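# Seat the bearing on the cradled rotor's shaft

## Task

Slide the bearing along the shaft of the rotor that rests in the cradle until it sits fully home against the shaft's shoulder.

## Robot and tools

Robot: two arms, left_arm and right_arm, each with six revolute joints and a parallel gripper. Occasionally an outside force briefly pulls on a part held in a gripper or shoves a loose object. Nothing may end up off the table, and the arms must not collide or press hard on each other.

Frame: one shared world frame. Origin is on the tabletop midway between the arms, +x points out across the table, +z points up, and left_arm stands on the +y side. The names left and right refer to arms, not image sides. Each state line prints, per arm, end_effector_position (metres) and end_effector_quat_wxyz; the printed position can drift from the truth, more so when the arm is stretched out. end_effector_position is the spot between the finger pads, roughly 1 cm short of the fingertips. Fingers extend along the gripper's +z axis and close along its y axis.

execute_actions, argument actions: a list holding one item or none.
- Empty list: no command, just returns the state plus camera images.
- Motion item: {"rows": [...], "steps": n}, n from 4 to 15 (default 15), each step lasting 1/30 s. Every row is applied for one step; if rows run out, the final row repeats. Each row is a single flat list of 14 numbers covering both arms even when one arm is idle: left_arm waist, shoulder, elbow, wrist pitch, wrist yaw, wrist roll, opening, then right_arm in that same order. The joint values are absolute target angles in radians, in the joint space printed by Joint positions, not offsets. Stated ranges per arm: waist -2.618 to 3.054, shoulder 0.000 to 3.142, elbow 0.000 to 3.142, wrist pitch -1.571 to 1.571, wrist yaw -1.571 to 1.571, wrist roll -2.094 to 2.094. True ends may sit up to 0.036 rad either way. A target beyond a stated end by over 0.036 rad, and farther out than the joint's last reading, makes the whole call rejected and nothing moves. Targets beyond the true end are clipped to it, and a "joint sent to its limit" line may appear (possibly referring to an earlier action); missing that line does not prove there is room left. Opening is an absolute value from -1 (closed) to +1 (fully open).
- Wait item: {"steps": n} with n up to 300 and no rows; it returns once n steps have elapsed since the previous result, counting your reply time.
- Optional pictures: true attaches camera images; otherwise images come only with the empty list.

Motion limits: each step, a joint's target is clamped to lie within a fixed distance of its measured angle (waist 0.202, shoulder 0.258, elbow 0.238, wrist pitch 0.573, wrist yaw and roll 0.522 rad), and if the targets would move the gripper over 70 mm from where it is, all are pulled back proportionally. So big moves need several actions.

Results are reported 4 steps before an action finishes; those last steps play out during your reply. Between calls the arms continue toward the last row sent until everything has nearly stopped (slow or blocked motion counts as stopped) or a step is HELD; then only a new action moves or pushes them further. Fingers already in motion finish moving.

Result lines: Joint positions and Joint velocities list, per arm, the joints (rad, rad/s) then finger-pad gap (m, m/s; 0.094 m fully open). grip_measured is the measured opening on the command scale; each gripper has a constant bias of up to about 1 mm. Away from the ends, fingers go to where grip_measured equals the commanded value, so to hold something command about 0.03 below its grip_measured (less for a lighter hold). Pad force tops out near 50 to 62 N (lower on some grippers, and lower on parts thinner than about 2 mm); first contact can spike. "joint command not followed" means a clearance check altered or blocked some joint targets; the rest of the row ran. HELD marks steps where your row was partly or fully withheld.

Heat: holding loads warms motors, even while you think. MOTOR HOT appears from 75 °C; at 90 °C that arm is halted 10 s (that threshold then disarmed 5 minutes, after which 90 °C halts it again); at 100 °C the arm and gripper go limp and drop until cooled. Halts show as OVER-TEMPERATURE FAULT. Release or rest loads to avoid this.

zoom_image: camera (cam_left_wrist or cam_right_wrist) and region [x0, y0, x1, y1] in pixels of that camera's last full 504x504 image, origin top-left, at most 504 by 504; returns a magnified view.

Cameras: both are wrist-mounted, pinhole with radial distortion, poses derived from reported joints. Initial calibration: cam_left_wrist K=[[388.29,0,251.309],[0,388.29,250.069],[0,0,1]], pos_world=[0.103326,-0.0443477,0.388102]; cam_right_wrist K=[[400.212,0,250.505],[0,400.212,247.672],[0,0,1]], pos_world=[0.0813758,-0.644994,0.222979]. Expect errors of roughly 0.5% focal, 1.5 px principal point, 0.5 degrees and 2.5 mm pose; results with pictures list any changed camera numbers.

finished_scene: scene (integer, the current scene's number) ends the scene irreversibly and reports success; the bearing must be seated and stay so. Replying without any tool call also ends everything. Avoid drops, slips, slams, hard hits and excessive pushing; move smoothly.

Each tool is called after "Call:" as a command line: name --argument value for each argument, lists and objects as JSON in quotes; but a table of rows of numbers goes row by row, as --pt "numbers of a row", without its own name.

## Session

I'll start by looking at the scene.

Call:
execute_actions --actions '[]'

Scene clock: 0.00 s of 4200.00 s.
left_arm: end_effector_position=(+0.2302, -0.0024, +0.3788) grip_measured=+1.000 end_effector_quat_wxyz=(+0.584, +0.627, +0.397, +0.330) | right_arm: end_effector_position=(+0.1469, -0.5958, +0.1678) grip_measured=+1.000 end_effector_quat_wxyz=(-0.021, +0.971, +0.238, +0.021)
Joint positions: left_arm=[-1.341  1.029  1.038 -0.157 -0.825  1.411  0.094] | right_arm=[-1.24   1.565  1.457 -1.491 -0.052  1.611  0.094]
Joint velocities: left_arm=[-0.007 -0.002 -0.007 -0.007  0.051  0.022  0.   ] | right_arm=[ 0.007 -0.007 -0.017 -0.007 -0.022  0.007  0.   ]
Motor temperatures (°C, as the motors report them): left_arm=[20 21 23 22 22 21] | right_arm=[24 22 21 25 22 23]

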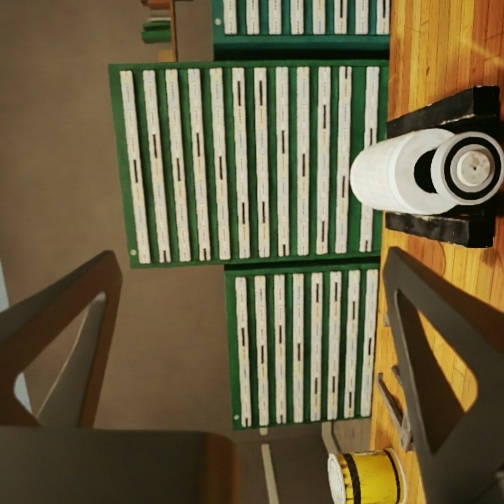

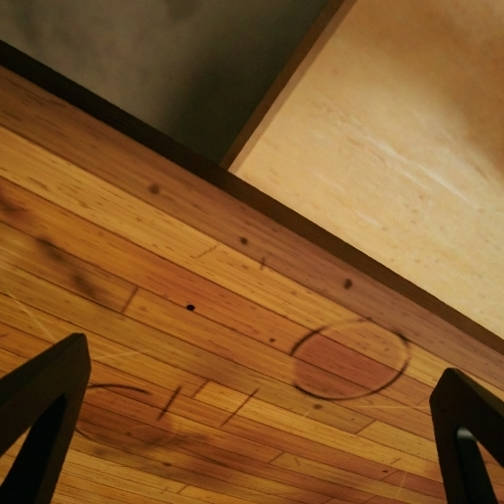

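Call:
execute_actions --actions '[{"rows": [[-0.64,1.0,1.0,-0.2,0,0,1, -1.24,0.8,0.8,-0.2,0,0,1]], "steps": 15}]'

Call:
execute_actions --actions '[{"rows": [[-0.64,1.0,1.0,-0.2,0,0,1, 0.4,0.8,0.8,-0.2,0,0,1]], "steps": 15}]'

Call:
execute_actions --actions '[{"steps": 45}]' --pictures true

Scene clock: 2.23 s of 4200.00 s.
left_arm: end_effector_position=(+0.3361, +0.0709, +0.3474) grip_measured=+1.000 end_effector_quat_wxyz=(+0.628, +0.337, +0.700, -0.045) | right_arm: end_effector_position=(+0.1638, -0.6361, +0.2449) grip_measured=+1.000 end_effector_quat_wxyz=(+0.492, +0.632, +0.590, -0.102)
Joint positions: left_arm=[-0.648  1.023  1.003 -0.189 -0.109  0.354  0.094] | right_arm=[-1.24   0.833  0.808 -0.493 -0.022  0.602  0.094]
Joint velocities: left_arm=[ 0.476  0.007 -0.012 -0.022  0.388 -2.41   0.   ] | right_arm=[ 0.012 -0.535 -0.012  1.971  0.081 -2.835  0.   ]
Motor temperatures (°C, as the motors report them): left_arm=[20 21 23 22 22 21] | right_arm=[24 23 21 25 22 23]
Steps of this call (steps 1 to 56: nothing new was sent; steps 57 to 67: the first 11 steps of this action). Readings (joint positions):
57: left_arm=[-1.305 1.026 1.035 -0.161 -0.734 1.331] | right_arm=[-1.240 1.523 1.401 -1.399 -0.048 1.530]
58: left_arm=[-1.237 1.024 1.028 -0.162 -0.626 1.231] | right_arm=[-1.240 1.451 1.305 -1.267 -0.042 1.428]
60: left_arm=[-1.085 1.023 1.015 -0.171 -0.424 1.034] | right_arm=[-1.240 1.281 1.119 -1.047 -0.034 1.228]
64: left_arm=[-0.786 1.023 1.003 -0.188 -0.170 0.640] | right_arm=[-1.240 0.940 0.835 -0.684 -0.026 0.865]
67: the state above

Scene clock: 2.73 s of 4200.00 s.
left_arm: end_effector_position=(+0.3286, +0.0590, +0.3472) grip_measured=+1.000 end_effector_quat_wxyz=(+0.602, +0.242, +0.739, -0.182) | right_arm: end_effector_position=(+0.3219, -0.4566, +0.3148) grip_measured=+1.000 end_effector_quat_wxyz=(+0.620, +0.112, +0.773, -0.073)
Joint positions: left_arm=[-0.638  1.023  1.003 -0.189 -0.011  0.02   0.094] | right_arm=[-0.448  0.807  0.808 -0.224  0.003  0.027  0.094]
Joint velocities: left_arm=[-0.007 -0.012  0.017  0.007  0.007 -0.022  0.   ] | right_arm=[ 2.151  0.002 -0.002 -0.051 -0.037 -0.125  0.   ]
Motor temperatures (°C, as the motors report them): left_arm=[20 22 23 23 22 21] | right_arm=[24 23 21 25 22 23]
Steps of this call (steps 1 to 4: the last 4 steps of your previous action; steps 5 to 15: the first 11 steps of this action). Readings (joint positions):
5: left_arm=[-0.638 1.023 1.003 -0.189 -0.043 0.121] | right_arm=[-1.206 0.807 0.808 -0.288 0.004 0.212]
6: left_arm=[-0.638 1.023 1.003 -0.189 -0.035 0.098] | right_arm=[-1.136 0.807 0.808 -0.273 0.009 0.172]
8: left_arm=[-0.638 1.023 1.003 -0.189 -0.025 0.066] | right_arm=[-0.983 0.807 0.808 -0.251 0.007 0.111]
12: left_arm=[-0.638 1.023 1.003 -0.189 -0.014 0.032] | right_arm=[-0.677 0.807 0.808 -0.230 0.004 0.048]
15: the state above

Scene clock: 4.23 s of 4200.00 s.
left_arm: end_effector_position=(+0.3283, +0.0585, +0.3472) grip_measured=+1.000 end_effector_quat_wxyz=(+0.601, +0.238, +0.740, -0.187) | right_arm: end_effector_position=(+0.2766, -0.1919, +0.3159) grip_measured=+1.000 end_effector_quat_wxyz=(+0.598, -0.227, +0.746, +0.186)
Joint positions: left_arm=[-0.638  1.023  1.003 -0.189 -0.008  0.008  0.094] | right_arm=[ 0.397  0.807  0.808 -0.219 -0.011  0.004  0.094]
Joint velocities: left_arm=[ 0.002 -0.007  0.022 -0.051  0.007 -0.022  0.   ] | right_arm=[-0.027  0.002 -0.002 -0.022 -0.051 -0.022  0.   ]
Motor temperatures (°C, as the motors report them): left_arm=[20 22 24 23 22 21] | right_arm=[24 23 21 25 22 23]
Kept back: nothing.
Steps of this call (steps 1 to 4: the last 4 steps of your previous action; steps 5 to 30: the robot went on to your last target; steps 31 to 45: nothing new was sent). Readings (joint positions):
1: left_arm=[-0.638 1.023 1.003 -0.189 -0.010 0.017] | right_arm=[-0.372 0.807 0.808 -0.223 0.002 0.023]
2: left_arm=[-0.638 1.023 1.003 -0.189 -0.010 0.016] | right_arm=[-0.295 0.807 0.808 -0.222 0.002 0.019]
4: left_arm=[-0.638 1.023 1.003 -0.189 -0.009 0.013] | right_arm=[-0.142 0.807 0.808 -0.221 0.002 0.014]
8: left_arm=[-0.638 1.023 1.003 -0.189 -0.008 0.010] | right_arm=[0.163 0.807 0.808 -0.220 0.002 0.009]
45: the state above
All arms were judged still, so your last target was given up. Only a new action makes them travel on or press farther. Fingers that are still opening or closing keep moving.
camera_calibration (this result's frames):
cam_left_wrist: T_world_to_cam=[[-0.55943, -0.827446, -0.0486972, 0.250153], [-0.650679, 0.474796, -0.59261, 0.402494], [0.513474, -0.299837, -0.804016, 0.261597], [0, 0, 0, 1]] pos_world=[0.267514, 0.0943217, 0.461032]
cam_right_wrist: T_world_to_cam=[[0.608463, -0.788993, 0.0852203, -0.340817], [-0.522748, -0.479286, -0.704996, 0.310178], [0.597082, 0.384415, -0.704073, 0.223201], [0, 0, 0, 1]] pos_world=[0.236251, -0.20604, 0.404868]

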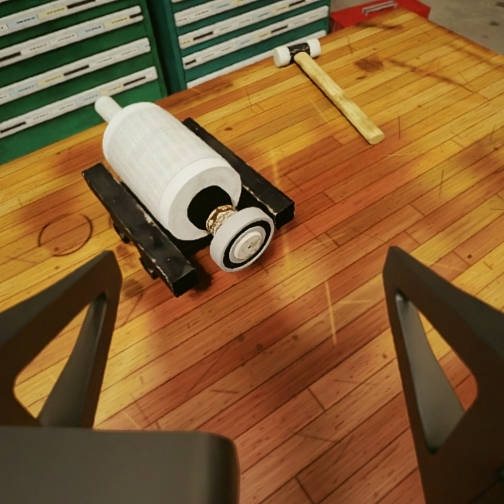

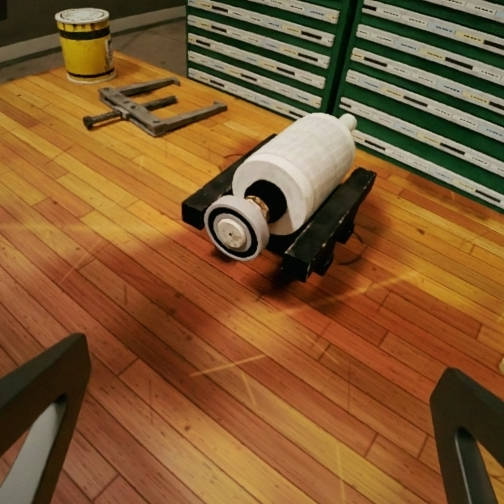

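Call:
zoom_image --camera "cam_left_wrist" --region '[70, 80, 310, 320]'

Call:
zoom_image --camera "cam_right_wrist" --region '[170, 90, 390, 310]'

Region (70, 80, 310, 320) of cam_left_wrist's 504x504 image, scaled by 2.100, with more detail than that image has.

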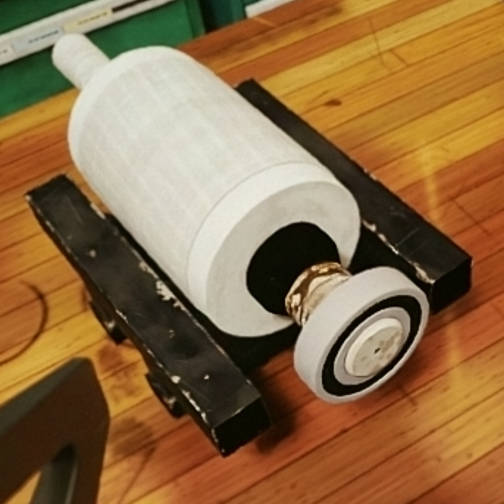

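Region (170, 90, 390, 310) of cam_right_wrist's 504x504 image, scaled by 2.291, with more detail than that image has.

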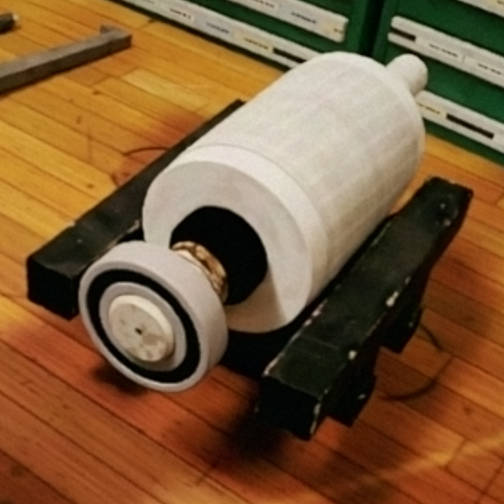

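Call:
execute_actions --actions '[{"rows": [ [-0.634,1.023,1.003,-0.19,0,0,1, 0.398,0.812,0.809,-0.180,0.013,0,0.9], [-0.624,1.023,1.003,-0.19,0,0,1, 0.402,0.825,0.811,-0.151,0.031,0,0.8], [-0.608,1.023,1.003,-0.19,0,0,1, 0.407,0.846,0.814,-0.115,0.054,0,0.7], [-0.587,1.023,1.003,-0.19,0,0,1, 0.415,0.875,0.818,-0.074,0.080,0,0.6], [-0.563,1.023,1.003,-0.19,0,0,1, 0.424,0.910,0.824,-0.026,0.109,0,0.5], [-0.537,1.023,1.003,-0.19,0,0,1, 0.435,0.952,0.830,0.026,0.142,0,0.4], [-0.508,1.023,1.003,-0.19,0,0,1, 0.448,1.000,0.838,0.083,0.177,0,0.3], [-0.480,1.023,1.003,-0.19,0,0,1, 0.462,1.052,0.846,0.144,0.215,0,0.2], [-0.451,1.023,1.003,-0.19,0,0,1, 0.476,1.109,0.854,0.207,0.255,0,0.1], [-0.425,1.023,1.003,-0.19,0,0,1, 0.492,1.169,0.864,0.273,0.296,0,0.0], [-0.401,1.023,1.003,-0.19,0,0,1, 0.509,1.232,0.874,0.341,0.338,0,0.0], [-0.380,1.023,1.003,-0.19,0,0,1, 0.527,1.298,0.884,0.411,0.381,0,0.0], [-0.364,1.023,1.003,-0.19,0,0,1, 0.544,1.366,0.894,0.480,0.425,0,0.0], [-0.354,1.023,1.003,-0.19,0,0,1, 0.563,1.435,0.905,0.550,0.469,0,0.0], [-0.350,1.023,1.003,-0.19,0,0,1, 0.581,1.505,0.916,0.620,0.512,0,0.0] ], "steps": 15}]'

Call:
execute_actions --actions '[{"rows": [ [-0.35,1.027,1.006,-0.19,0.006,0,1, 0.599,1.575,0.926,0.688,0.554,0,0], [-0.35,1.036,1.013,-0.19,0.024,0,1, 0.618,1.644,0.937,0.754,0.595,0,0], [-0.35,1.052,1.023,-0.19,0.052,0,1, 0.635,1.712,0.947,0.817,0.635,0,0], [-0.35,1.072,1.038,-0.19,0.088,0,1, 0.653,1.778,0.957,0.878,0.673,0,0], [-0.35,1.095,1.054,-0.19,0.130,0,1, 0.670,1.841,0.967,0.935,0.708,0,0], [-0.35,1.121,1.072,-0.19,0.176,0,1, 0.686,1.901,0.977,0.987,0.741,0,0], [-0.35,1.148,1.092,-0.19,0.225,0,1, 0.700,1.958,0.985,1.035,0.770,0,0], [-0.35,1.175,1.111,-0.2,0.275,0,1, 0.714,2.010,0.993,1.076,0.796,0,0], [-0.35,1.202,1.131,-0.2,0.324,0,1, 0.727,2.058,1.001,1.112,0.819,0,0], [-0.35,1.228,1.149,-0.2,0.370,0,1, 0.738,2.100,1.007,1.141,0.837,0,0], [-0.35,1.251,1.165,-0.2,0.412,0,1, 0.747,2.135,1.013,1.162,0.850,0,0], [-0.35,1.271,1.180,-0.2,0.448,0,1, 0.755,2.164,1.017,1.175,0.858,0,0], [-0.35,1.287,1.190,-0.2,0.476,0,1, 0.760,2.185,1.020,1.180,0.861,0,0], [-0.35,1.296,1.197,-0.2,0.494,0,1, 0.764,2.198,1.022,1.180,0.861,0,0], [-0.35,1.3,1.2,-0.2,0.5,0,1, 0.765,2.203,1.023,1.180,0.861,0,0] ], "steps": 15}]'

Call:
execute_actions --actions '[{"steps": 18}]' --pictures true

Scene clock: 7.93 s of 4200.00 s.
left_arm: end_effector_position=(+0.3627, +0.1184, +0.3472) grip_measured=+1.000 end_effector_quat_wxyz=(+0.615, +0.169, +0.759, -0.132) | right_arm: end_effector_position=(+0.3420, -0.1542, +0.3033) grip_measured=+0.014 end_effector_quat_wxyz=(+0.629, -0.189, +0.741, +0.141)
Joint positions: left_arm=[-0.448  1.023  1.003 -0.189  0.     0.008  0.094] | right_arm=[0.474 1.121 0.838 0.11  0.191 0.004 0.048]
Joint velocities: left_arm=[ 0.755  0.007  0.002 -0.11  -0.037 -0.095  0.   ] | right_arm=[ 0.422  1.775  0.281  1.634  0.916 -0.007 -0.022]
Motor temperatures (°C, as the motors report them): left_arm=[20 22 24 24 22 21] | right_arm=[24 23 22 26 22 23]
Steps of this call (steps 1 to 90: nothing new was sent; then 0.33 s passed at rest; steps 91 to 101: the first 11 steps of this action). Readings (joint positions):
91: left_arm=[-0.638 1.023 1.003 -0.189 -0.008 0.008] | right_arm=[0.397 0.807 0.808 -0.217 -0.009 0.004]
92: left_arm=[-0.637 1.023 1.003 -0.189 -0.007 0.008] | right_arm=[0.397 0.809 0.808 -0.211 -0.005 0.004]
94: left_arm=[-0.623 1.023 1.003 -0.189 -0.003 0.008] | right_arm=[0.399 0.825 0.808 -0.177 0.016 0.004]
98: left_arm=[-0.534 1.023 1.003 -0.189 0.001 0.008] | right_arm=[0.433 0.952 0.815 -0.038 0.099 0.004]
101: the state above

Scene clock: 8.43 s of 4200.00 s.
left_arm: end_effector_position=(+0.3962, +0.0988, +0.3295) grip_measured=+1.000 end_effector_quat_wxyz=(+0.568, +0.207, +0.773, -0.192) | right_arm: end_effector_position=(+0.4143, -0.0381, +0.1283) grip_measured=+0.003 end_effector_quat_wxyz=(+0.669, -0.102, +0.736, +0.032)
Joint positions: left_arm=[-0.355  1.205  1.103 -0.191  0.238  0.007  0.094] | right_arm=[0.725 2.083 0.976 0.968 0.725 0.003 0.047]
Joint velocities: left_arm=[ 0.002  0.799  0.496 -0.051  1.136 -0.007  0.   ] | right_arm=[ 0.359  1.272  0.12   1.077  0.711 -0.007 -0.001]
Motor temperatures (°C, as the motors report them): left_arm=[20 22 24 24 22 21] | right_arm=[24 23 22 26 22 23]
Steps of this call (steps 1 to 4: the last 4 steps of your previous action; steps 5 to 15: the first 11 steps of this action). Readings (joint positions):
5: left_arm=[-0.360 1.023 1.003 -0.189 -0.002 0.007] | right_arm=[0.559 1.458 0.890 0.417 0.379 0.003]
6: left_arm=[-0.356 1.023 1.003 -0.189 0.000 0.007] | right_arm=[0.577 1.528 0.902 0.482 0.419 0.003]
8: left_arm=[-0.355 1.031 1.004 -0.189 0.019 0.007] | right_arm=[0.613 1.668 0.923 0.610 0.497 0.003]
12: left_arm=[-0.355 1.116 1.049 -0.190 0.124 0.007] | right_arm=[0.682 1.927 0.958 0.838 0.640 0.003]
15: the state above

Scene clock: 9.03 s of 4200.00 s.
left_arm: end_effector_position=(+0.3904, +0.0572, +0.3241) grip_measured=+1.000 end_effector_quat_wxyz=(+0.523, +0.273, +0.755, -0.286) | right_arm: end_effector_position=(+0.4095, -0.0360, +0.1055) grip_measured=+0.003 end_effector_quat_wxyz=(+0.691, -0.056, +0.720, +0.021)
Joint positions: left_arm=[-0.355  1.304  1.164 -0.193  0.486  0.007  0.094] | right_arm=[0.764 2.225 1.    1.158 0.845 0.003 0.047]
Joint velocities: left_arm=[-0.002  0.002 -0.012 -0.081  0.022 -0.022  0.   ] | right_arm=[ 0.012 -0.002 -0.007  0.007  0.051  0.051 -0.001]
Motor temperatures (°C, as the motors report them): left_arm=[20 22 24 24 22 21] | right_arm=[24 23 22 26 22 23]
Kept back: nothing.
Steps of this call (steps 1 to 4: the last 4 steps of your previous action; steps 5 to 18: the robot went on to your last target). Readings (joint positions):
1: left_arm=[-0.355 1.231 1.119 -0.191 0.277 0.007] | right_arm=[0.736 2.124 0.980 1.001 0.747 0.003]
2: left_arm=[-0.355 1.255 1.133 -0.191 0.315 0.007] | right_arm=[0.746 2.159 0.983 1.028 0.765 0.003]
4: left_arm=[-0.355 1.289 1.152 -0.191 0.377 0.007] | right_arm=[0.759 2.206 0.986 1.064 0.792 0.003]
8: left_arm=[-0.355 1.304 1.158 -0.193 0.444 0.007] | right_arm=[0.764 2.225 0.987 1.107 0.823 0.003]
18: the state above
camera_calibration (this result's frames):
cam_left_wrist: T_world_to_cam=[[-0.703143, -0.703192, 0.105404, 0.28179], [-0.64314, 0.565743, -0.516049, 0.396886], [0.30325, -0.430646, -0.850049, 0.315196], [0, 0, 0, 1]] pos_world=[0.357809, 0.109355, 0.443044]
cam_right_wrist: T_world_to_cam=[[0.151987, -0.977361, 0.147188, -0.107121], [-0.549899, -0.207359, -0.809082, 0.337956], [0.821286, 0.0420314, -0.568966, -0.182597], [0, 0, 0, 1]] pos_world=[0.352087, -0.0269427, 0.185309]

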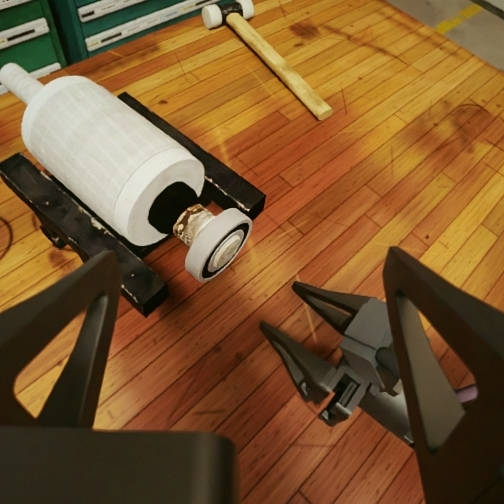

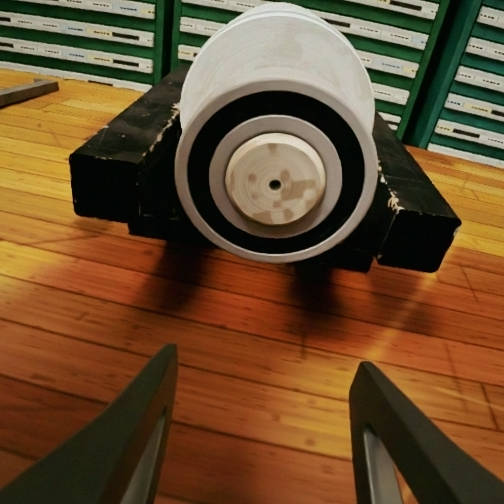

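Call:
execute_actions --actions '[{"rows": [ [-0.35,1.3,1.2,-0.2,0.5,0,1, 0.763,2.204,1.027,1.170,0.850,0,0], [-0.35,1.3,1.2,-0.2,0.5,0,1, 0.758,2.208,1.039,1.160,0.840,0,0], [-0.35,1.3,1.2,-0.2,0.5,0,1, 0.750,2.213,1.057,1.150,0.830,0,0], [-0.35,1.3,1.2,-0.2,0.5,0,1, 0.740,2.220,1.078,1.142,0.820,0,0], [-0.35,1.3,1.2,-0.2,0.5,0,1, 0.729,2.227,1.102,1.134,0.810,0,0], [-0.35,1.3,1.2,-0.2,0.5,0,1, 0.718,2.233,1.125,1.126,0.800,0,0], [-0.35,1.3,1.2,-0.2,0.5,0,1, 0.708,2.240,1.146,1.118,0.790,0,0], [-0.35,1.3,1.2,-0.2,0.5,0,1, 0.700,2.245,1.164,1.112,0.784,0,0], [-0.35,1.3,1.2,-0.2,0.5,0,1, 0.695,2.249,1.176,1.108,0.781,0,0], [-0.35,1.3,1.2,-0.2,0.5,0,1, 0.693,2.250,1.180,1.108,0.781,0,0] ], "steps": 15}]'

Call:
execute_actions --actions '[{"steps": 10}]' --pictures true

Scene clock: 10.23 s of 4200.00 s.
left_arm: end_effector_position=(+0.3899, +0.0567, +0.3242) grip_measured=+1.000 end_effector_quat_wxyz=(+0.523, +0.274, +0.754, -0.288) | right_arm: end_effector_position=(+0.4487, -0.0303, +0.1436) grip_measured=+0.003 end_effector_quat_wxyz=(+0.715, -0.019, +0.697, +0.042)
Joint positions: left_arm=[-0.355  1.304  1.164 -0.193  0.49   0.007  0.094] | right_arm=[0.702 2.242 1.153 1.128 0.805 0.003 0.047]
Joint velocities: left_arm=[-0.007  0.002  0.007 -0.037  0.007 -0.051  0.   ] | right_arm=[-0.212  0.022  0.208 -0.037 -0.11  -0.081  0.   ]
Motor temperatures (°C, as the motors report them): left_arm=[20 22 25 24 22 21] | right_arm=[24 23 22 26 22 23]
Steps of this call (steps 1 to 15: the robot went on to your last target; steps 16 to 25: nothing new was sent; steps 26 to 36: the first 11 steps of this action). Readings (joint positions):
26: left_arm=[-0.355 1.304 1.164 -0.193 0.490 0.007] | right_arm=[0.764 2.225 1.000 1.162 0.847 0.003]
27: left_arm=[-0.355 1.304 1.164 -0.193 0.490 0.007] | right_arm=[0.764 2.225 1.002 1.162 0.847 0.003]
29: left_arm=[-0.355 1.304 1.164 -0.193 0.490 0.007] | right_arm=[0.761 2.225 1.019 1.152 0.845 0.003]
33: left_arm=[-0.355 1.304 1.164 -0.193 0.490 0.007] | right_arm=[0.732 2.236 1.107 1.135 0.820 0.003]
36: the state above

Scene clock: 10.57 s of 4200.00 s.
left_arm: end_effector_position=(+0.3899, +0.0567, +0.3242) grip_measured=+1.000 end_effector_quat_wxyz=(+0.523, +0.274, +0.754, -0.288) | right_arm: end_effector_position=(+0.4534, -0.0324, +0.1384) grip_measured=+0.003 end_effector_quat_wxyz=(+0.712, -0.024, +0.701, +0.037)
Joint positions: left_arm=[-0.355  1.304  1.164 -0.193  0.49   0.007  0.094] | right_arm=[0.691 2.251 1.159 1.114 0.795 0.003 0.047]
Joint velocities: left_arm=[-0.007 -0.007 -0.022 -0.051 -0.095 -0.037  0.   ] | right_arm=[-0.007 -0.002 -0.012 -0.051  0.051 -0.037  0.   ]
Motor temperatures (°C, as the motors report them): left_arm=[20 22 25 24 22 21] | right_arm=[24 24 22 26 22 23]
Kept back: nothing.
Steps of this call (steps 1 to 4: the last 4 steps of your previous action; steps 5 to 10: the robot went on to your last target). Readings (joint positions):
1: left_arm=[-0.355 1.304 1.164 -0.193 0.490 0.007] | right_arm=[0.696 2.242 1.158 1.128 0.804 0.003]
2: left_arm=[-0.355 1.304 1.164 -0.193 0.490 0.007] | right_arm=[0.692 2.242 1.159 1.128 0.802 0.003]
4: left_arm=[-0.355 1.304 1.164 -0.193 0.490 0.007] | right_arm=[0.691 2.243 1.159 1.124 0.801 0.003]
8: left_arm=[-0.355 1.304 1.164 -0.193 0.490 0.007] | right_arm=[0.691 2.250 1.159 1.117 0.797 0.003]
10: the state above
camera_calibration (this result's frames):
cam_left_wrist: T_world_to_cam=[[-0.705878, -0.700261, 0.106632, 0.281545], [-0.641127, 0.567621, -0.51649, 0.396146], [0.301152, -0.432944, -0.849628, 0.316046], [0, 0, 0, 1]] pos_world=[0.357538, 0.109124, 0.443105]
cam_right_wrist: T_world_to_cam=[[0.122615, -0.988859, 0.0844027, -0.0934843], [-0.509864, -0.135727, -0.84948, 0.379157], [0.851472, 0.0611248, -0.520826, -0.219767], [0, 0, 0, 1]] pos_world=[0.391907, -0.0275475, 0.215516]

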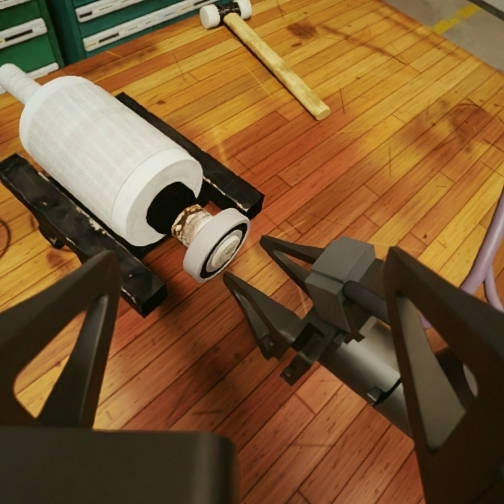

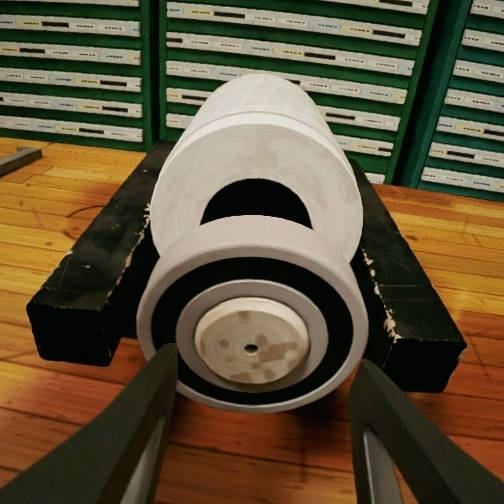

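Call:
execute_actions --actions '[{"rows": [ [-0.35,1.3,1.2,-0.2,0.5,0,1, 0.692,2.256,1.183,1.105,0.776,0,0], [-0.35,1.3,1.2,-0.2,0.5,0,1, 0.690,2.264,1.188,1.102,0.771,0,0], [-0.35,1.3,1.2,-0.2,0.5,0,1, 0.688,2.272,1.194,1.099,0.766,0,0], [-0.35,1.3,1.2,-0.2,0.5,0,1, 0.686,2.280,1.200,1.096,0.762,0,0], [-0.35,1.3,1.2,-0.2,0.5,0,1, 0.684,2.287,1.206,1.093,0.760,0,0], [-0.35,1.3,1.2,-0.2,0.5,0,1, 0.682,2.292,1.212,1.093,0.760,0,0], [-0.35,1.3,1.2,-0.2,0.5,0,1, 0.680,2.295,1.217,1.093,0.760,0,0], [-0.35,1.3,1.2,-0.2,0.5,0,1, 0.679,2.296,1.219,1.093,0.760,0,0] ], "steps": 15}]'

Call:
execute_actions --actions '[{"steps": 6}]' --pictures true

Scene clock: 11.70 s of 4200.00 s.
left_arm: end_effector_position=(+0.3899, +0.0567, +0.3242) grip_measured=+1.000 end_effector_quat_wxyz=(+0.523, +0.274, +0.754, -0.288) | right_arm: end_effector_position=(+0.4577, -0.0246, +0.1199) grip_measured=+0.003 end_effector_quat_wxyz=(+0.703, -0.040, +0.709, +0.035)
Joint positions: left_arm=[-0.355  1.304  1.164 -0.193  0.49   0.007  0.094] | right_arm=[0.689 2.301 1.19  1.097 0.774 0.003 0.047]
Joint velocities: left_arm=[ 0.002 -0.007 -0.022 -0.007 -0.007  0.007  0.   ] | right_arm=[-0.051  0.027 -0.007 -0.051  0.022 -0.022  0.001]
Motor temperatures (°C, as the motors report them): left_arm=[20 22 25 24 22 21] | right_arm=[24 24 22 26 22 23]
Steps of this call (steps 1 to 23: the robot went on to your last target; steps 24 to 34: the first 11 steps of this action). Readings (joint positions):
24: left_arm=[-0.355 1.304 1.164 -0.193 0.490 0.007] | right_arm=[0.691 2.251 1.159 1.112 0.793 0.003]
25: left_arm=[-0.355 1.304 1.164 -0.193 0.490 0.007] | right_arm=[0.691 2.252 1.159 1.112 0.791 0.003]
27: left_arm=[-0.355 1.304 1.164 -0.193 0.490 0.007] | right_arm=[0.691 2.262 1.167 1.112 0.787 0.003]
31: left_arm=[-0.355 1.304 1.164 -0.193 0.490 0.007] | right_arm=[0.691 2.291 1.188 1.104 0.777 0.003]
34: the state above

Scene clock: 11.90 s of 4200.00 s.
left_arm: end_effector_position=(+0.3899, +0.0567, +0.3242) grip_measured=+1.000 end_effector_quat_wxyz=(+0.523, +0.274, +0.754, -0.288) | right_arm: end_effector_position=(+0.4585, -0.0254, +0.1193) grip_measured=+0.003 end_effector_quat_wxyz=(+0.702, -0.040, +0.710, +0.034)
Joint positions: left_arm=[-0.355  1.304  1.164 -0.193  0.49   0.007  0.094] | right_arm=[0.687 2.301 1.19  1.095 0.773 0.003 0.047]
Joint velocities: left_arm=[-0.017  0.007  0.002 -0.022 -0.066  0.037  0.   ] | right_arm=[ 0.007  0.017 -0.022 -0.007  0.007 -0.081  0.001]
Motor temperatures (°C, as the motors report them): left_arm=[20 22 25 24 22 21] | right_arm=[24 24 22 27 22 23]
Kept back: nothing.
Steps of this call (steps 1 to 4: the last 4 steps of your previous action; steps 5 to 6: the robot went on to your last target). Readings (joint positions):
1: left_arm=[-0.355 1.304 1.164 -0.193 0.490 0.007] | right_arm=[0.688 2.301 1.190 1.095 0.773 0.003]
2: left_arm=[-0.355 1.304 1.164 -0.193 0.490 0.007] | right_arm=[0.687 2.301 1.190 1.095 0.773 0.003]
4: left_arm=[-0.355 1.304 1.164 -0.193 0.490 0.007] | right_arm=[0.687 2.301 1.190 1.095 0.773 0.003]
6: the state above
camera_calibration (this result's frames):
cam_left_wrist: T_world_to_cam=[[-0.705878, -0.700261, 0.106632, 0.281545], [-0.641127, 0.567621, -0.51649, 0.396146], [0.301152, -0.432944, -0.849628, 0.316046], [0, 0, 0, 1]] pos_world=[0.357538, 0.109124, 0.443105]
cam_right_wrist: T_world_to_cam=[[0.143067, -0.98353, 0.110456, -0.0978835], [-0.527684, -0.17022, -0.832211, 0.371731], [0.837306, 0.0607757, -0.543345, -0.225376], [0, 0, 0, 1]] pos_world=[0.39887, -0.0192977, 0.197713]

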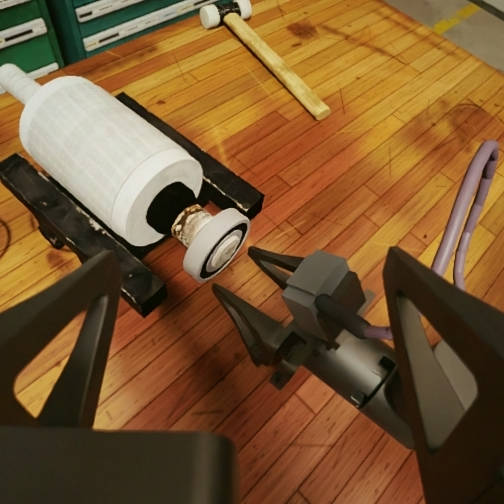

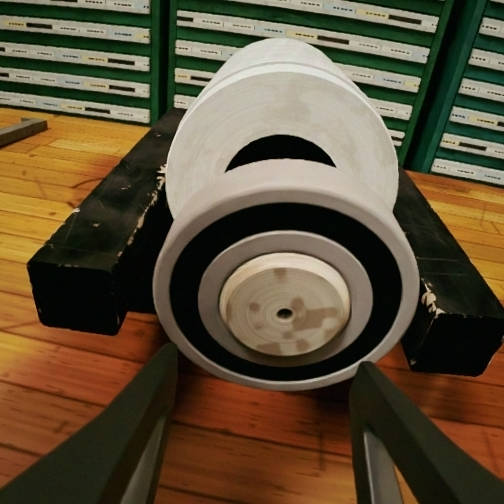

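Call:
execute_actions --actions '[{"rows": [ [-0.35,1.3,1.2,-0.2,0.5,0,1, 0.675,2.296,1.225,1.093,0.760,0,0.05], [-0.35,1.3,1.2,-0.2,0.5,0,1, 0.671,2.296,1.231,1.093,0.760,0,0.1], [-0.35,1.3,1.2,-0.2,0.5,0,1, 0.668,2.297,1.237,1.091,0.758,0,0.1], [-0.35,1.3,1.2,-0.2,0.5,0,1, 0.665,2.299,1.243,1.088,0.755,0,0.1], [-0.35,1.3,1.2,-0.2,0.5,0,1, 0.662,2.302,1.249,1.085,0.752,0,0.1], [-0.35,1.3,1.2,-0.2,0.5,0,1, 0.659,2.305,1.255,1.082,0.749,0,0.1], [-0.35,1.3,1.2,-0.2,0.5,0,1, 0.657,2.308,1.261,1.079,0.746,0,0.1], [-0.35,1.3,1.2,-0.2,0.5,0,1, 0.655,2.311,1.266,1.077,0.745,0,0.1] ], "steps": 15}]'

Call:
execute_actions --actions '[{"steps": 5}]' --pictures true

Scene clock: 12.53 s of 4200.00 s.
left_arm: end_effector_position=(+0.3899, +0.0567, +0.3242) grip_measured=+1.000 end_effector_quat_wxyz=(+0.523, +0.274, +0.754, -0.288) | right_arm: end_effector_position=(+0.4726, -0.0265, +0.1336) grip_measured=+0.097 end_effector_quat_wxyz=(+0.712, -0.027, +0.701, +0.040)
Joint positions: left_arm=[-0.355  1.304  1.164 -0.193  0.49   0.007  0.094] | right_arm=[0.663 2.306 1.241 1.087 0.76  0.003 0.052]
Joint velocities: left_arm=[ 0.007  0.007  0.012 -0.066  0.007  0.007  0.   ] | right_arm=[-0.022  0.007  0.027  0.007 -0.037  0.081  0.001]
Motor temperatures (°C, as the motors report them): left_arm=[20 22 25 24 22 21] | right_arm=[24 24 23 27 22 23]
Steps of this call (steps 1 to 8: the robot went on to your last target; steps 9 to 19: the first 11 steps of this action). Readings (joint positions):
9: left_arm=[-0.355 1.304 1.164 -0.193 0.490 0.007] | right_arm=[0.687 2.301 1.191 1.095 0.772 0.003]
10: left_arm=[-0.355 1.304 1.164 -0.193 0.490 0.007] | right_arm=[0.686 2.301 1.194 1.093 0.772 0.003]
12: left_arm=[-0.355 1.304 1.164 -0.193 0.490 0.007] | right_arm=[0.682 2.301 1.204 1.091 0.770 0.003]
16: left_arm=[-0.355 1.304 1.164 -0.193 0.490 0.007] | right_arm=[0.668 2.302 1.232 1.089 0.764 0.003]
19: the state above

Scene clock: 12.70 s of 4200.00 s.
left_arm: end_effector_position=(+0.3899, +0.0567, +0.3242) grip_measured=+1.000 end_effector_quat_wxyz=(+0.523, +0.274, +0.754, -0.288) | right_arm: end_effector_position=(+0.4727, -0.0262, +0.1305) grip_measured=+0.097 end_effector_quat_wxyz=(+0.710, -0.029, +0.703, +0.038)
Joint positions: left_arm=[-0.355  1.304  1.164 -0.193  0.49   0.007  0.094] | right_arm=[0.663 2.311 1.241 1.085 0.759 0.003 0.052]
Joint velocities: left_arm=[ 0.002  0.007  0.007  0.037 -0.022 -0.037  0.   ] | right_arm=[ 0.002  0.022  0.007  0.037  0.037 -0.007 -0.001]
Motor temperatures (°C, as the motors report them): left_arm=[20 22 25 24 22 21] | right_arm=[24 24 23 27 22 23]
Kept back: nothing.
Steps of this call (steps 1 to 4: the last 4 steps of your previous action; step 5: the robot went on to your last target). Readings (joint positions):
1: left_arm=[-0.355 1.304 1.164 -0.193 0.490 0.007] | right_arm=[0.663 2.307 1.241 1.087 0.760 0.003]
2: left_arm=[-0.355 1.304 1.164 -0.193 0.490 0.007] | right_arm=[0.663 2.308 1.241 1.087 0.759 0.003]
4: left_arm=[-0.355 1.304 1.164 -0.193 0.490 0.007] | right_arm=[0.663 2.310 1.241 1.085 0.759 0.003]
5: the state above
camera_calibration (this result's frames):
cam_left_wrist: T_world_to_cam=[[-0.705878, -0.700261, 0.106632, 0.281545], [-0.641127, 0.567621, -0.51649, 0.396146], [0.301152, -0.432944, -0.849628, 0.316046], [0, 0, 0, 1]] pos_world=[0.357538, 0.109124, 0.443105]
cam_right_wrist: T_world_to_cam=[[0.132017, -0.987174, 0.0897744, -0.0940893], [-0.512107, -0.145468, -0.846514, 0.383584], [0.848716, 0.0657798, -0.524743, -0.238743], [0, 0, 0, 1]] pos_world=[0.411482, -0.0213789, 0.207877]

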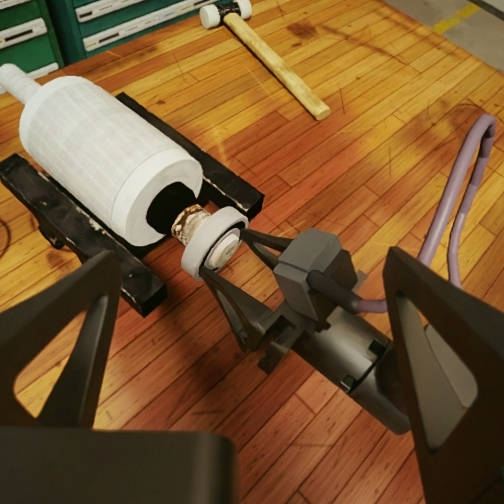

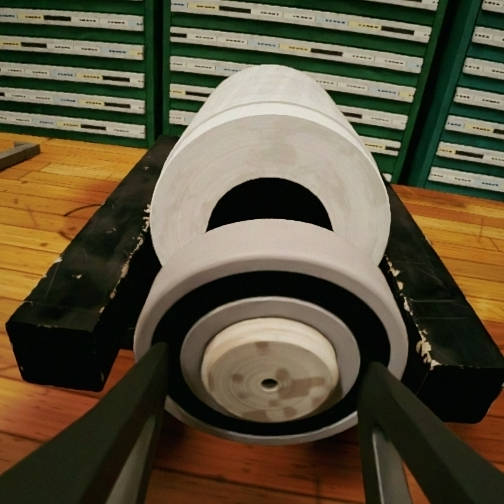

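Call:
execute_actions --actions '[{"rows": [ [-0.35,1.3,1.2,-0.2,0.5,0,1, 0.653,2.316,1.268,1.073,0.744,0,0.05], [-0.35,1.3,1.2,-0.2,0.5,0,1, 0.651,2.319,1.272,1.070,0.742,0,0.0], [-0.35,1.3,1.2,-0.2,0.5,0,1, 0.648,2.321,1.277,1.068,0.740,0,0.0], [-0.35,1.3,1.2,-0.2,0.5,0,1, 0.645,2.323,1.282,1.066,0.739,0,0.0], [-0.35,1.3,1.2,-0.2,0.5,0,1, 0.642,2.325,1.287,1.064,0.737,0,0.0], [-0.35,1.3,1.2,-0.2,0.5,0,1, 0.639,2.327,1.292,1.062,0.735,0,0.0], [-0.35,1.3,1.2,-0.2,0.5,0,1, 0.636,2.329,1.297,1.059,0.734,0,0.0], [-0.35,1.3,1.2,-0.2,0.5,0,1, 0.633,2.331,1.302,1.057,0.732,0,0.0], [-0.35,1.3,1.2,-0.2,0.5,0,1, 0.630,2.333,1.307,1.055,0.731,0,0.0], [-0.35,1.3,1.2,-0.2,0.5,0,1, 0.627,2.335,1.312,1.053,0.729,0,0.0], [-0.35,1.3,1.2,-0.2,0.5,0,1, 0.624,2.338,1.317,1.051,0.727,0,0.0], [-0.35,1.3,1.2,-0.2,0.5,0,1, 0.621,2.340,1.322,1.048,0.726,0,0.0], [-0.35,1.3,1.2,-0.2,0.5,0,1, 0.618,2.342,1.327,1.046,0.724,0,0.0], [-0.35,1.3,1.2,-0.2,0.5,0,1, 0.615,2.344,1.333,1.044,0.722,0,0.0], [-0.35,1.3,1.2,-0.2,0.5,0,1, 0.612,2.346,1.338,1.042,0.721,0,0.0] ], "steps": 15}]'

Call:
execute_actions --actions '[{"steps": 9}]' --pictures true

Scene clock: 13.50 s of 4200.00 s.
left_arm: end_effector_position=(+0.3899, +0.0567, +0.3242) grip_measured=+1.000 end_effector_quat_wxyz=(+0.523, +0.274, +0.754, -0.288) | right_arm: end_effector_position=(+0.4792, -0.0268, +0.1294) grip_measured=+0.003 end_effector_quat_wxyz=(+0.710, -0.025, +0.703, +0.035)
Joint positions: left_arm=[-0.355  1.304  1.164 -0.193  0.49   0.007  0.094] | right_arm=[0.654 2.327 1.267 1.076 0.759 0.003 0.047]
Joint velocities: left_arm=[-0.007 -0.007  0.007 -0.022 -0.022  0.022  0.   ] | right_arm=[0.027 0.027 0.032 0.022 0.022 0.007 0.001]
Motor temperatures (°C, as the motors report them): left_arm=[20 22 25 24 22 21] | right_arm=[24 25 23 27 22 23]
Steps of this call (steps 1 to 13: the robot went on to your last target; steps 14 to 24: the first 11 steps of this action). Readings (joint positions):
14: left_arm=[-0.355 1.304 1.164 -0.193 0.490 0.007] | right_arm=[0.663 2.311 1.241 1.083 0.759 0.003]
15: left_arm=[-0.355 1.304 1.164 -0.193 0.490 0.007] | right_arm=[0.663 2.311 1.241 1.082 0.759 0.003]
17: left_arm=[-0.355 1.304 1.164 -0.193 0.490 0.007] | right_arm=[0.660 2.315 1.246 1.081 0.758 0.003]
21: left_arm=[-0.355 1.304 1.164 -0.193 0.490 0.007] | right_arm=[0.654 2.325 1.263 1.076 0.754 0.003]
24: the state above

Scene clock: 13.80 s of 4200.00 s.
left_arm: end_effector_position=(+0.3899, +0.0567, +0.3242) grip_measured=+1.000 end_effector_quat_wxyz=(+0.523, +0.274, +0.754, -0.288) | right_arm: end_effector_position=(+0.4795, -0.0270, +0.1296) grip_measured=+0.003 end_effector_quat_wxyz=(+0.711, -0.021, +0.702, +0.032)
Joint positions: left_arm=[-0.355  1.304  1.164 -0.193  0.49   0.007  0.094] | right_arm=[0.656 2.331 1.274 1.076 0.771 0.002 0.047]
Joint velocities: left_arm=[-0.007 -0.002 -0.007  0.051 -0.007 -0.007  0.   ] | right_arm=[-0.012 -0.012 -0.007 -0.022 -0.007 -0.007 -0.   ]
Motor temperatures (°C, as the motors report them): left_arm=[20 22 26 24 22 21] | right_arm=[24 25 23 27 22 23]
Kept back: nothing.
Steps of this call (steps 1 to 4: the last 4 steps of your previous action; steps 5 to 9: the robot went on to your last target). Readings (joint positions):
1: left_arm=[-0.355 1.304 1.164 -0.193 0.490 0.007] | right_arm=[0.654 2.328 1.269 1.076 0.761 0.002]
2: left_arm=[-0.355 1.304 1.164 -0.193 0.490 0.007] | right_arm=[0.654 2.329 1.270 1.076 0.763 0.002]
4: left_arm=[-0.355 1.304 1.164 -0.193 0.490 0.007] | right_arm=[0.655 2.330 1.272 1.076 0.766 0.002]
8: left_arm=[-0.355 1.304 1.164 -0.193 0.490 0.007] | right_arm=[0.656 2.331 1.274 1.076 0.771 0.002]
9: the state above
camera_calibration (this result's frames):
cam_left_wrist: T_world_to_cam=[[-0.705878, -0.700261, 0.106632, 0.281545], [-0.641127, 0.567621, -0.51649, 0.396146], [0.301152, -0.432944, -0.849628, 0.316046], [0, 0, 0, 1]] pos_world=[0.357538, 0.109124, 0.443105]
cam_right_wrist: T_world_to_cam=[[0.112592, -0.989761, 0.0877276, -0.086227], [-0.513005, -0.133515, -0.847938, 0.387159], [0.850969, 0.0504664, -0.522786, -0.246728], [0, 0, 0, 1]] pos_world=[0.418281, -0.0212011, 0.206866]

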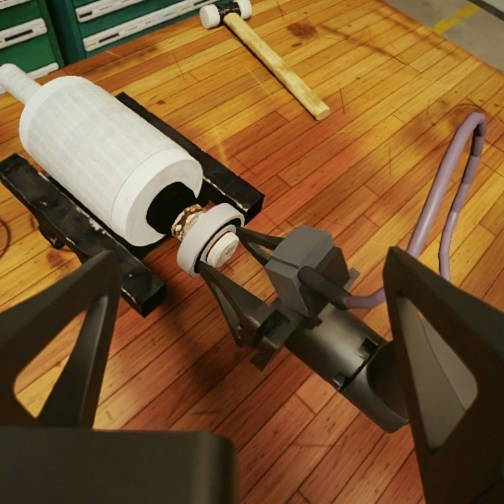

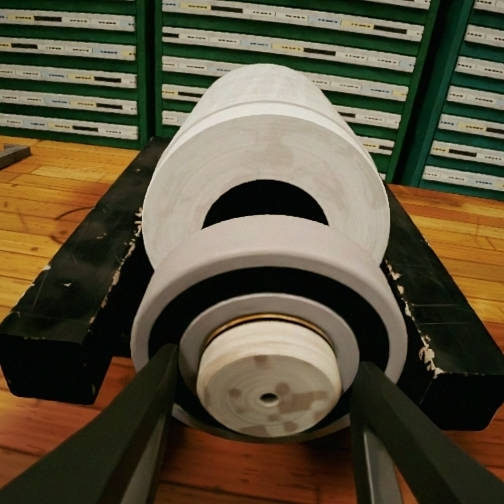

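Call:
zoom_image --camera "cam_left_wrist" --region '[120, 150, 280, 310]'

Region (120, 150, 280, 310) of cam_left_wrist's 504x504 image, scaled by 3.150, with more detail than that image has.

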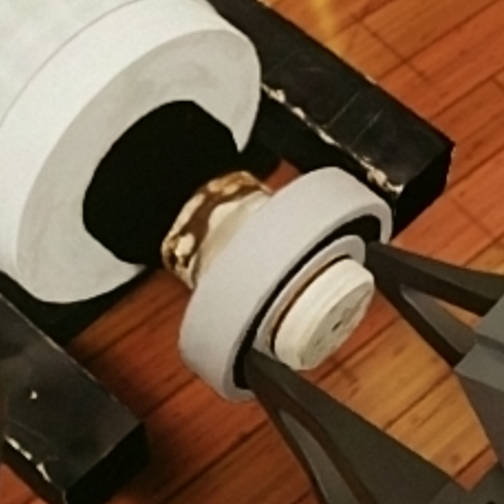

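Call:
execute_actions --actions '[{"rows": [ [-0.35,1.3,1.2,-0.2,0.5,0,1, 0.622,2.340,1.320,1.050,0.727,0,0.0], [-0.35,1.3,1.2,-0.2,0.5,0,1, 0.632,2.334,1.302,1.058,0.733,0,0.0], [-0.35,1.3,1.2,-0.2,0.5,0,1, 0.642,2.328,1.286,1.064,0.739,0,0.0], [-0.35,1.3,1.2,-0.2,0.5,0,1, 0.650,2.326,1.274,1.064,0.739,0,0.0], [-0.35,1.3,1.2,-0.2,0.5,0,1, 0.656,2.326,1.266,1.064,0.739,0,0.0], [-0.35,1.3,1.2,-0.2,0.5,0,1, 0.656,2.326,1.258,1.064,0.739,0,0.0] ], "steps": 15}]' --pictures true

Scene clock: 14.53 s of 4200.00 s.
left_arm: end_effector_position=(+0.3899, +0.0567, +0.3242) grip_measured=+1.000 end_effector_quat_wxyz=(+0.523, +0.274, +0.754, -0.288) | right_arm: end_effector_position=(+0.4778, -0.0259, +0.1287) grip_measured=+0.003 end_effector_quat_wxyz=(+0.711, -0.023, +0.702, +0.033)
Joint positions: left_arm=[-0.355  1.304  1.164 -0.193  0.49   0.007  0.094] | right_arm=[0.659 2.331 1.27  1.079 0.77  0.002 0.047]
Joint velocities: left_arm=[-0.007 -0.007 -0.017 -0.007 -0.066 -0.037  0.   ] | right_arm=[ 0.002 -0.002  0.007 -0.066  0.022 -0.037  0.   ]
Motor temperatures (°C, as the motors report them): left_arm=[20 22 26 24 22 21] | right_arm=[24 25 23 27 22 23]
Steps of this call (steps 1 to 11: the robot went on to your last target; steps 12 to 22: the first 11 steps of this action). Readings (joint positions):
12: left_arm=[-0.355 1.304 1.164 -0.193 0.490 0.007] | right_arm=[0.657 2.331 1.274 1.076 0.772 0.002]
13: left_arm=[-0.355 1.304 1.164 -0.193 0.490 0.007] | right_arm=[0.658 2.331 1.274 1.076 0.773 0.002]
15: left_arm=[-0.355 1.304 1.164 -0.193 0.490 0.007] | right_arm=[0.659 2.331 1.273 1.076 0.774 0.002]
19: left_arm=[-0.355 1.304 1.164 -0.193 0.490 0.007] | right_arm=[0.659 2.331 1.270 1.079 0.770 0.002]
22: the state above
camera_calibration (this result's frames):
cam_left_wrist: T_world_to_cam=[[-0.705878, -0.700261, 0.106632, 0.281545], [-0.641127, 0.567621, -0.51649, 0.396146], [0.301152, -0.432944, -0.849628, 0.316046], [0, 0, 0, 1]] pos_world=[0.357538, 0.109124, 0.443105]
cam_right_wrist: T_world_to_cam=[[0.116433, -0.989248, 0.0884954, -0.0867757], [-0.513128, -0.136204, -0.847436, 0.385551], [0.850378, 0.05326, -0.52347, -0.245383], [0, 0, 0, 1]] pos_world=[0.416609, -0.0202602, 0.205958]

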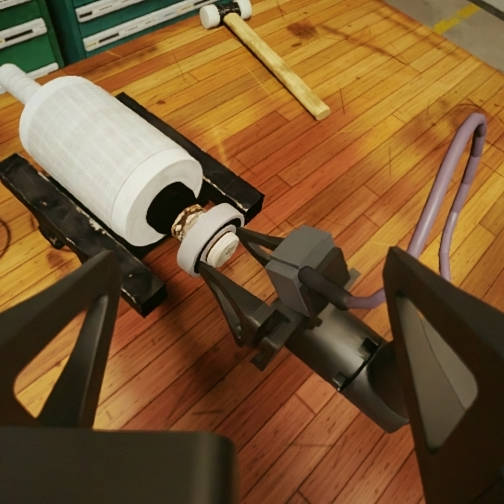

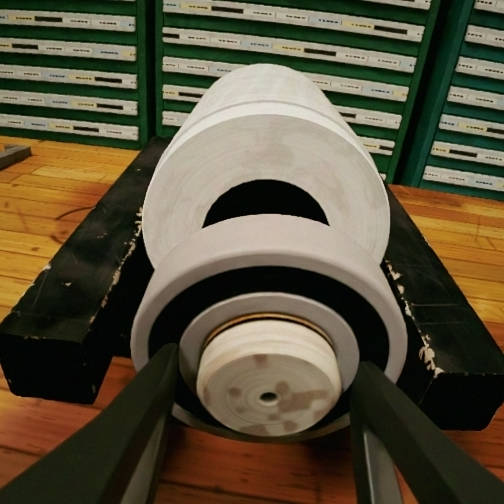

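Call:
execute_actions --actions '[{"rows": [ [-0.35,1.3,1.2,-0.2,0.5,0,1, 0.656,2.324,1.252,1.068,0.742,0,0.0], [-0.35,1.3,1.2,-0.2,0.5,0,1, 0.656,2.322,1.246,1.070,0.742,0,0.0], [-0.35,1.3,1.2,-0.2,0.5,0,1, 0.656,2.322,1.241,1.070,0.742,0,0.0] ], "steps": 12}]'

Call:
execute_actions --actions '[{"steps": 5}]' --pictures true

Scene clock: 14.93 s of 4200.00 s.
left_arm: end_effector_position=(+0.3899, +0.0567, +0.3242) grip_measured=+1.000 end_effector_quat_wxyz=(+0.523, +0.274, +0.754, -0.288) | right_arm: end_effector_position=(+0.4749, -0.0270, +0.1190) grip_measured=+0.003 end_effector_quat_wxyz=(+0.703, -0.034, +0.709, +0.030)
Joint positions: left_arm=[-0.355  1.304  1.164 -0.193  0.49   0.007  0.094] | right_arm=[0.659 2.331 1.248 1.072 0.759 0.002 0.047]
Joint velocities: left_arm=[ 0.007  0.007  0.012  0.051 -0.11  -0.022  0.   ] | right_arm=[-0.012  0.022 -0.002 -0.037 -0.037  0.022 -0.   ]
Motor temperatures (°C, as the motors report them): left_arm=[20 22 26 24 22 21] | right_arm=[24 25 23 27 22 23]
Steps of this call (steps 1 to 4: the last 4 steps of your previous action; steps 5 to 12: the first 8 steps of this action). Readings (joint positions):
5: left_arm=[-0.355 1.304 1.164 -0.193 0.490 0.007] | right_arm=[0.659 2.331 1.270 1.079 0.770 0.002]
6: left_arm=[-0.355 1.304 1.164 -0.193 0.490 0.007] | right_arm=[0.659 2.331 1.269 1.079 0.770 0.002]
8: left_arm=[-0.355 1.304 1.164 -0.193 0.490 0.007] | right_arm=[0.659 2.331 1.260 1.079 0.764 0.002]
12: the state above

Scene clock: 15.10 s of 4200.00 s.
left_arm: end_effector_position=(+0.3899, +0.0567, +0.3242) grip_measured=+1.000 end_effector_quat_wxyz=(+0.523, +0.274, +0.754, -0.288) | right_arm: end_effector_position=(+0.4748, -0.0264, +0.1189) grip_measured=+0.003 end_effector_quat_wxyz=(+0.703, -0.036, +0.709, +0.031)
Joint positions: left_arm=[-0.355  1.304  1.164 -0.193  0.49   0.007  0.094] | right_arm=[0.659 2.331 1.248 1.072 0.756 0.002 0.047]
Joint velocities: left_arm=[ 0.002 -0.012 -0.027  0.022 -0.037 -0.007  0.   ] | right_arm=[-0.032  0.002 -0.012  0.007 -0.022 -0.007  0.   ]
Motor temperatures (°C, as the motors report them): left_arm=[20 22 26 24 22 21] | right_arm=[24 25 23 27 22 23]
Kept back: nothing.
Steps of this call (steps 1 to 4: the last 4 steps of your previous action; step 5: the robot went on to your last target). Readings (joint positions):
1: left_arm=[-0.355 1.304 1.164 -0.193 0.490 0.007] | right_arm=[0.659 2.331 1.248 1.072 0.758 0.002]
2: left_arm=[-0.355 1.304 1.164 -0.193 0.490 0.007] | right_arm=[0.659 2.331 1.248 1.072 0.757 0.002]
4: left_arm=[-0.355 1.304 1.164 -0.193 0.490 0.007] | right_arm=[0.659 2.331 1.248 1.072 0.756 0.002]
5: the state above
camera_calibration (this result's frames):
cam_left_wrist: T_world_to_cam=[[-0.705878, -0.700261, 0.106632, 0.281545], [-0.641127, 0.567621, -0.51649, 0.396146], [0.301152, -0.432944, -0.849628, 0.316046], [0, 0, 0, 1]] pos_world=[0.357538, 0.109124, 0.443105]
cam_right_wrist: T_world_to_cam=[[0.133051, -0.985192, 0.108142, -0.0961845], [-0.527392, -0.162758, -0.833887, 0.380148], [0.83914, 0.0539158, -0.541237, -0.240443], [0, 0, 0, 1]] pos_world=[0.415049, -0.0199243, 0.197266]

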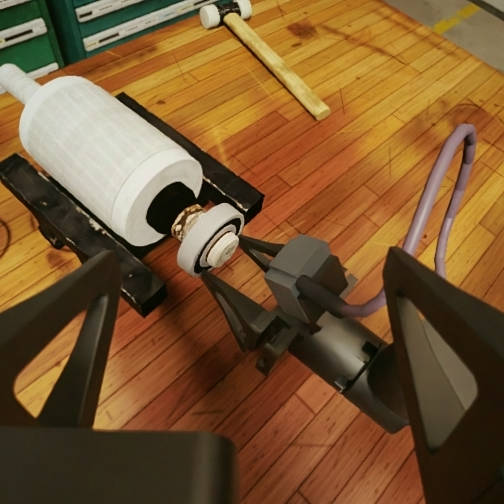

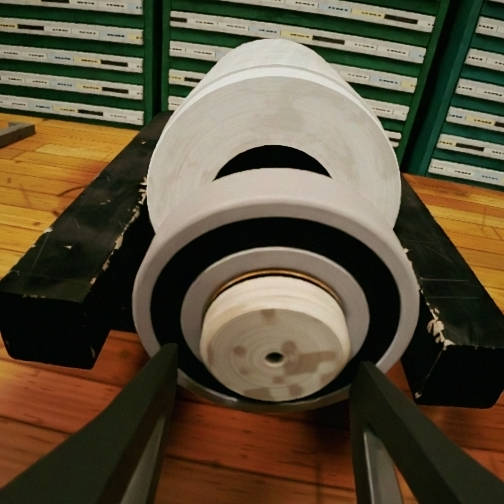

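Call:
execute_actions --actions '[{"rows": [ [-0.35,1.3,1.2,-0.2,0.5,0,1, 0.653,2.322,1.255,1.070,0.745,0,0.0], [-0.35,1.3,1.2,-0.2,0.5,0,1, 0.650,2.322,1.268,1.070,0.745,0,0.0], [-0.35,1.3,1.2,-0.2,0.5,0,1, 0.648,2.322,1.277,1.070,0.745,0,0.0], [-0.35,1.3,1.2,-0.2,0.5,0,1, 0.646,2.324,1.283,1.070,0.745,0,0.0], [-0.35,1.3,1.2,-0.2,0.5,0,1, 0.644,2.326,1.288,1.070,0.745,0,0.0], [-0.35,1.3,1.2,-0.2,0.5,0,1, 0.640,2.328,1.291,1.068,0.744,0,0.0], [-0.35,1.3,1.2,-0.2,0.5,0,1, 0.634,2.330,1.294,1.066,0.743,0,0.0], [-0.35,1.3,1.2,-0.2,0.5,0,1, 0.628,2.331,1.297,1.064,0.742,0,0.0], [-0.35,1.3,1.2,-0.2,0.5,0,1, 0.622,2.332,1.300,1.062,0.741,0,0.0], [-0.35,1.3,1.2,-0.2,0.5,0,1, 0.616,2.333,1.303,1.060,0.740,0,0.0], [-0.35,1.3,1.2,-0.2,0.5,0,1, 0.610,2.334,1.306,1.060,0.740,0,0.0], [-0.35,1.3,1.2,-0.2,0.5,0,1, 0.604,2.334,1.309,1.060,0.740,0,0.0], [-0.35,1.3,1.2,-0.2,0.5,0,1, 0.598,2.334,1.312,1.060,0.740,0,0.0], [-0.35,1.3,1.2,-0.2,0.5,0,1, 0.592,2.334,1.315,1.060,0.740,0,0.0], [-0.35,1.3,1.2,-0.2,0.5,0,1, 0.586,2.334,1.318,1.060,0.740,0,0.0] ], "steps": 15}]'

Call:
execute_actions --actions '[{"steps": 8}]' --pictures true

Scene clock: 15.87 s of 4200.00 s.
left_arm: end_effector_position=(+0.3899, +0.0567, +0.3242) grip_measured=+1.000 end_effector_quat_wxyz=(+0.523, +0.274, +0.754, -0.288) | right_arm: end_effector_position=(+0.4789, -0.0271, +0.1231) grip_measured=+0.003 end_effector_quat_wxyz=(+0.706, -0.032, +0.707, +0.032)
Joint positions: left_arm=[-0.355  1.304  1.164 -0.193  0.49   0.007  0.094] | right_arm=[0.653 2.331 1.261 1.067 0.752 0.002 0.047]
Joint velocities: left_arm=[-0.017 -0.007 -0.007  0.081 -0.007 -0.007  0.   ] | right_arm=[-0.007  0.007 -0.017  0.037 -0.022  0.051  0.001]
Motor temperatures (°C, as the motors report them): left_arm=[20 22 26 25 22 21] | right_arm=[24 25 23 27 22 23]
Steps of this call (steps 1 to 12: the robot went on to your last target; steps 13 to 23: the first 11 steps of this action). Readings (joint positions):
13: left_arm=[-0.355 1.304 1.164 -0.193 0.490 0.007] | right_arm=[0.659 2.331 1.248 1.072 0.754 0.002]
14: left_arm=[-0.355 1.304 1.164 -0.193 0.490 0.007] | right_arm=[0.659 2.331 1.248 1.072 0.754 0.002]
16: left_arm=[-0.355 1.304 1.164 -0.193 0.490 0.007] | right_arm=[0.659 2.331 1.249 1.071 0.754 0.002]
20: left_arm=[-0.355 1.304 1.164 -0.193 0.490 0.007] | right_arm=[0.653 2.331 1.261 1.067 0.752 0.002]
23: the state above

Scene clock: 16.13 s of 4200.00 s.
left_arm: end_effector_position=(+0.3899, +0.0567, +0.3242) grip_measured=+1.000 end_effector_quat_wxyz=(+0.523, +0.274, +0.754, -0.288) | right_arm: end_effector_position=(+0.4796, -0.0276, +0.1236) grip_measured=+0.003 end_effector_quat_wxyz=(+0.706, -0.031, +0.707, +0.031)
Joint positions: left_arm=[-0.355  1.304  1.164 -0.193  0.49   0.007  0.094] | right_arm=[0.651 2.331 1.264 1.065 0.754 0.002 0.047]
Joint velocities: left_arm=[ 0.007 -0.002  0.002  0.037 -0.007 -0.051  0.   ] | right_arm=[-0.012 -0.012 -0.002 -0.022 -0.007  0.051  0.002]
Motor temperatures (°C, as the motors report them): left_arm=[20 22 26 25 22 21] | right_arm=[24 25 23 27 22 23]
Kept back: nothing.
Steps of this call (steps 1 to 4: the last 4 steps of your previous action; steps 5 to 8: the robot went on to your last target). Readings (joint positions):
1: left_arm=[-0.355 1.304 1.164 -0.193 0.490 0.007] | right_arm=[0.652 2.331 1.261 1.067 0.752 0.002]
2: left_arm=[-0.355 1.304 1.164 -0.193 0.490 0.007] | right_arm=[0.652 2.331 1.262 1.067 0.753 0.002]
4: left_arm=[-0.355 1.304 1.164 -0.193 0.490 0.007] | right_arm=[0.651 2.331 1.264 1.065 0.754 0.002]
8: the state above
camera_calibration (this result's frames):
cam_left_wrist: T_world_to_cam=[[-0.705878, -0.700261, 0.106632, 0.281545], [-0.641127, 0.567621, -0.51649, 0.396146], [0.301152, -0.432944, -0.849628, 0.316046], [0, 0, 0, 1]] pos_world=[0.357538, 0.109124, 0.443105]
cam_right_wrist: T_world_to_cam=[[0.125614, -0.986791, 0.102294, -0.0943161], [-0.523166, -0.153497, -0.838293, 0.385161], [0.842922, 0.0517845, -0.535537, -0.244454], [0, 0, 0, 1]] pos_world=[0.419407, -0.0212905, 0.201611]

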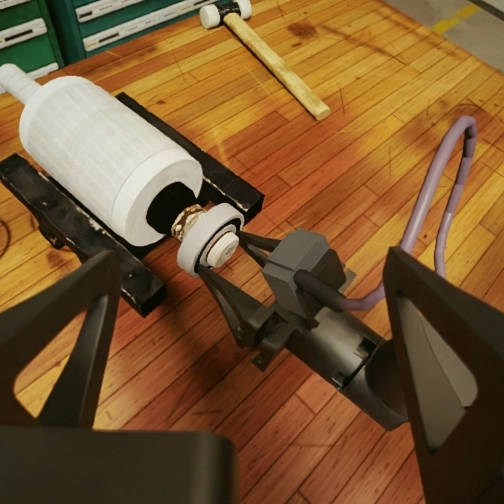

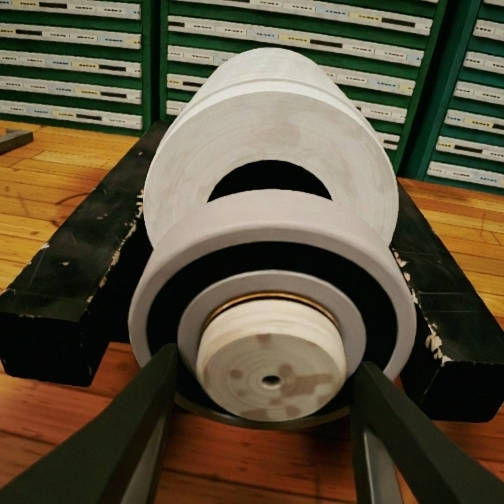

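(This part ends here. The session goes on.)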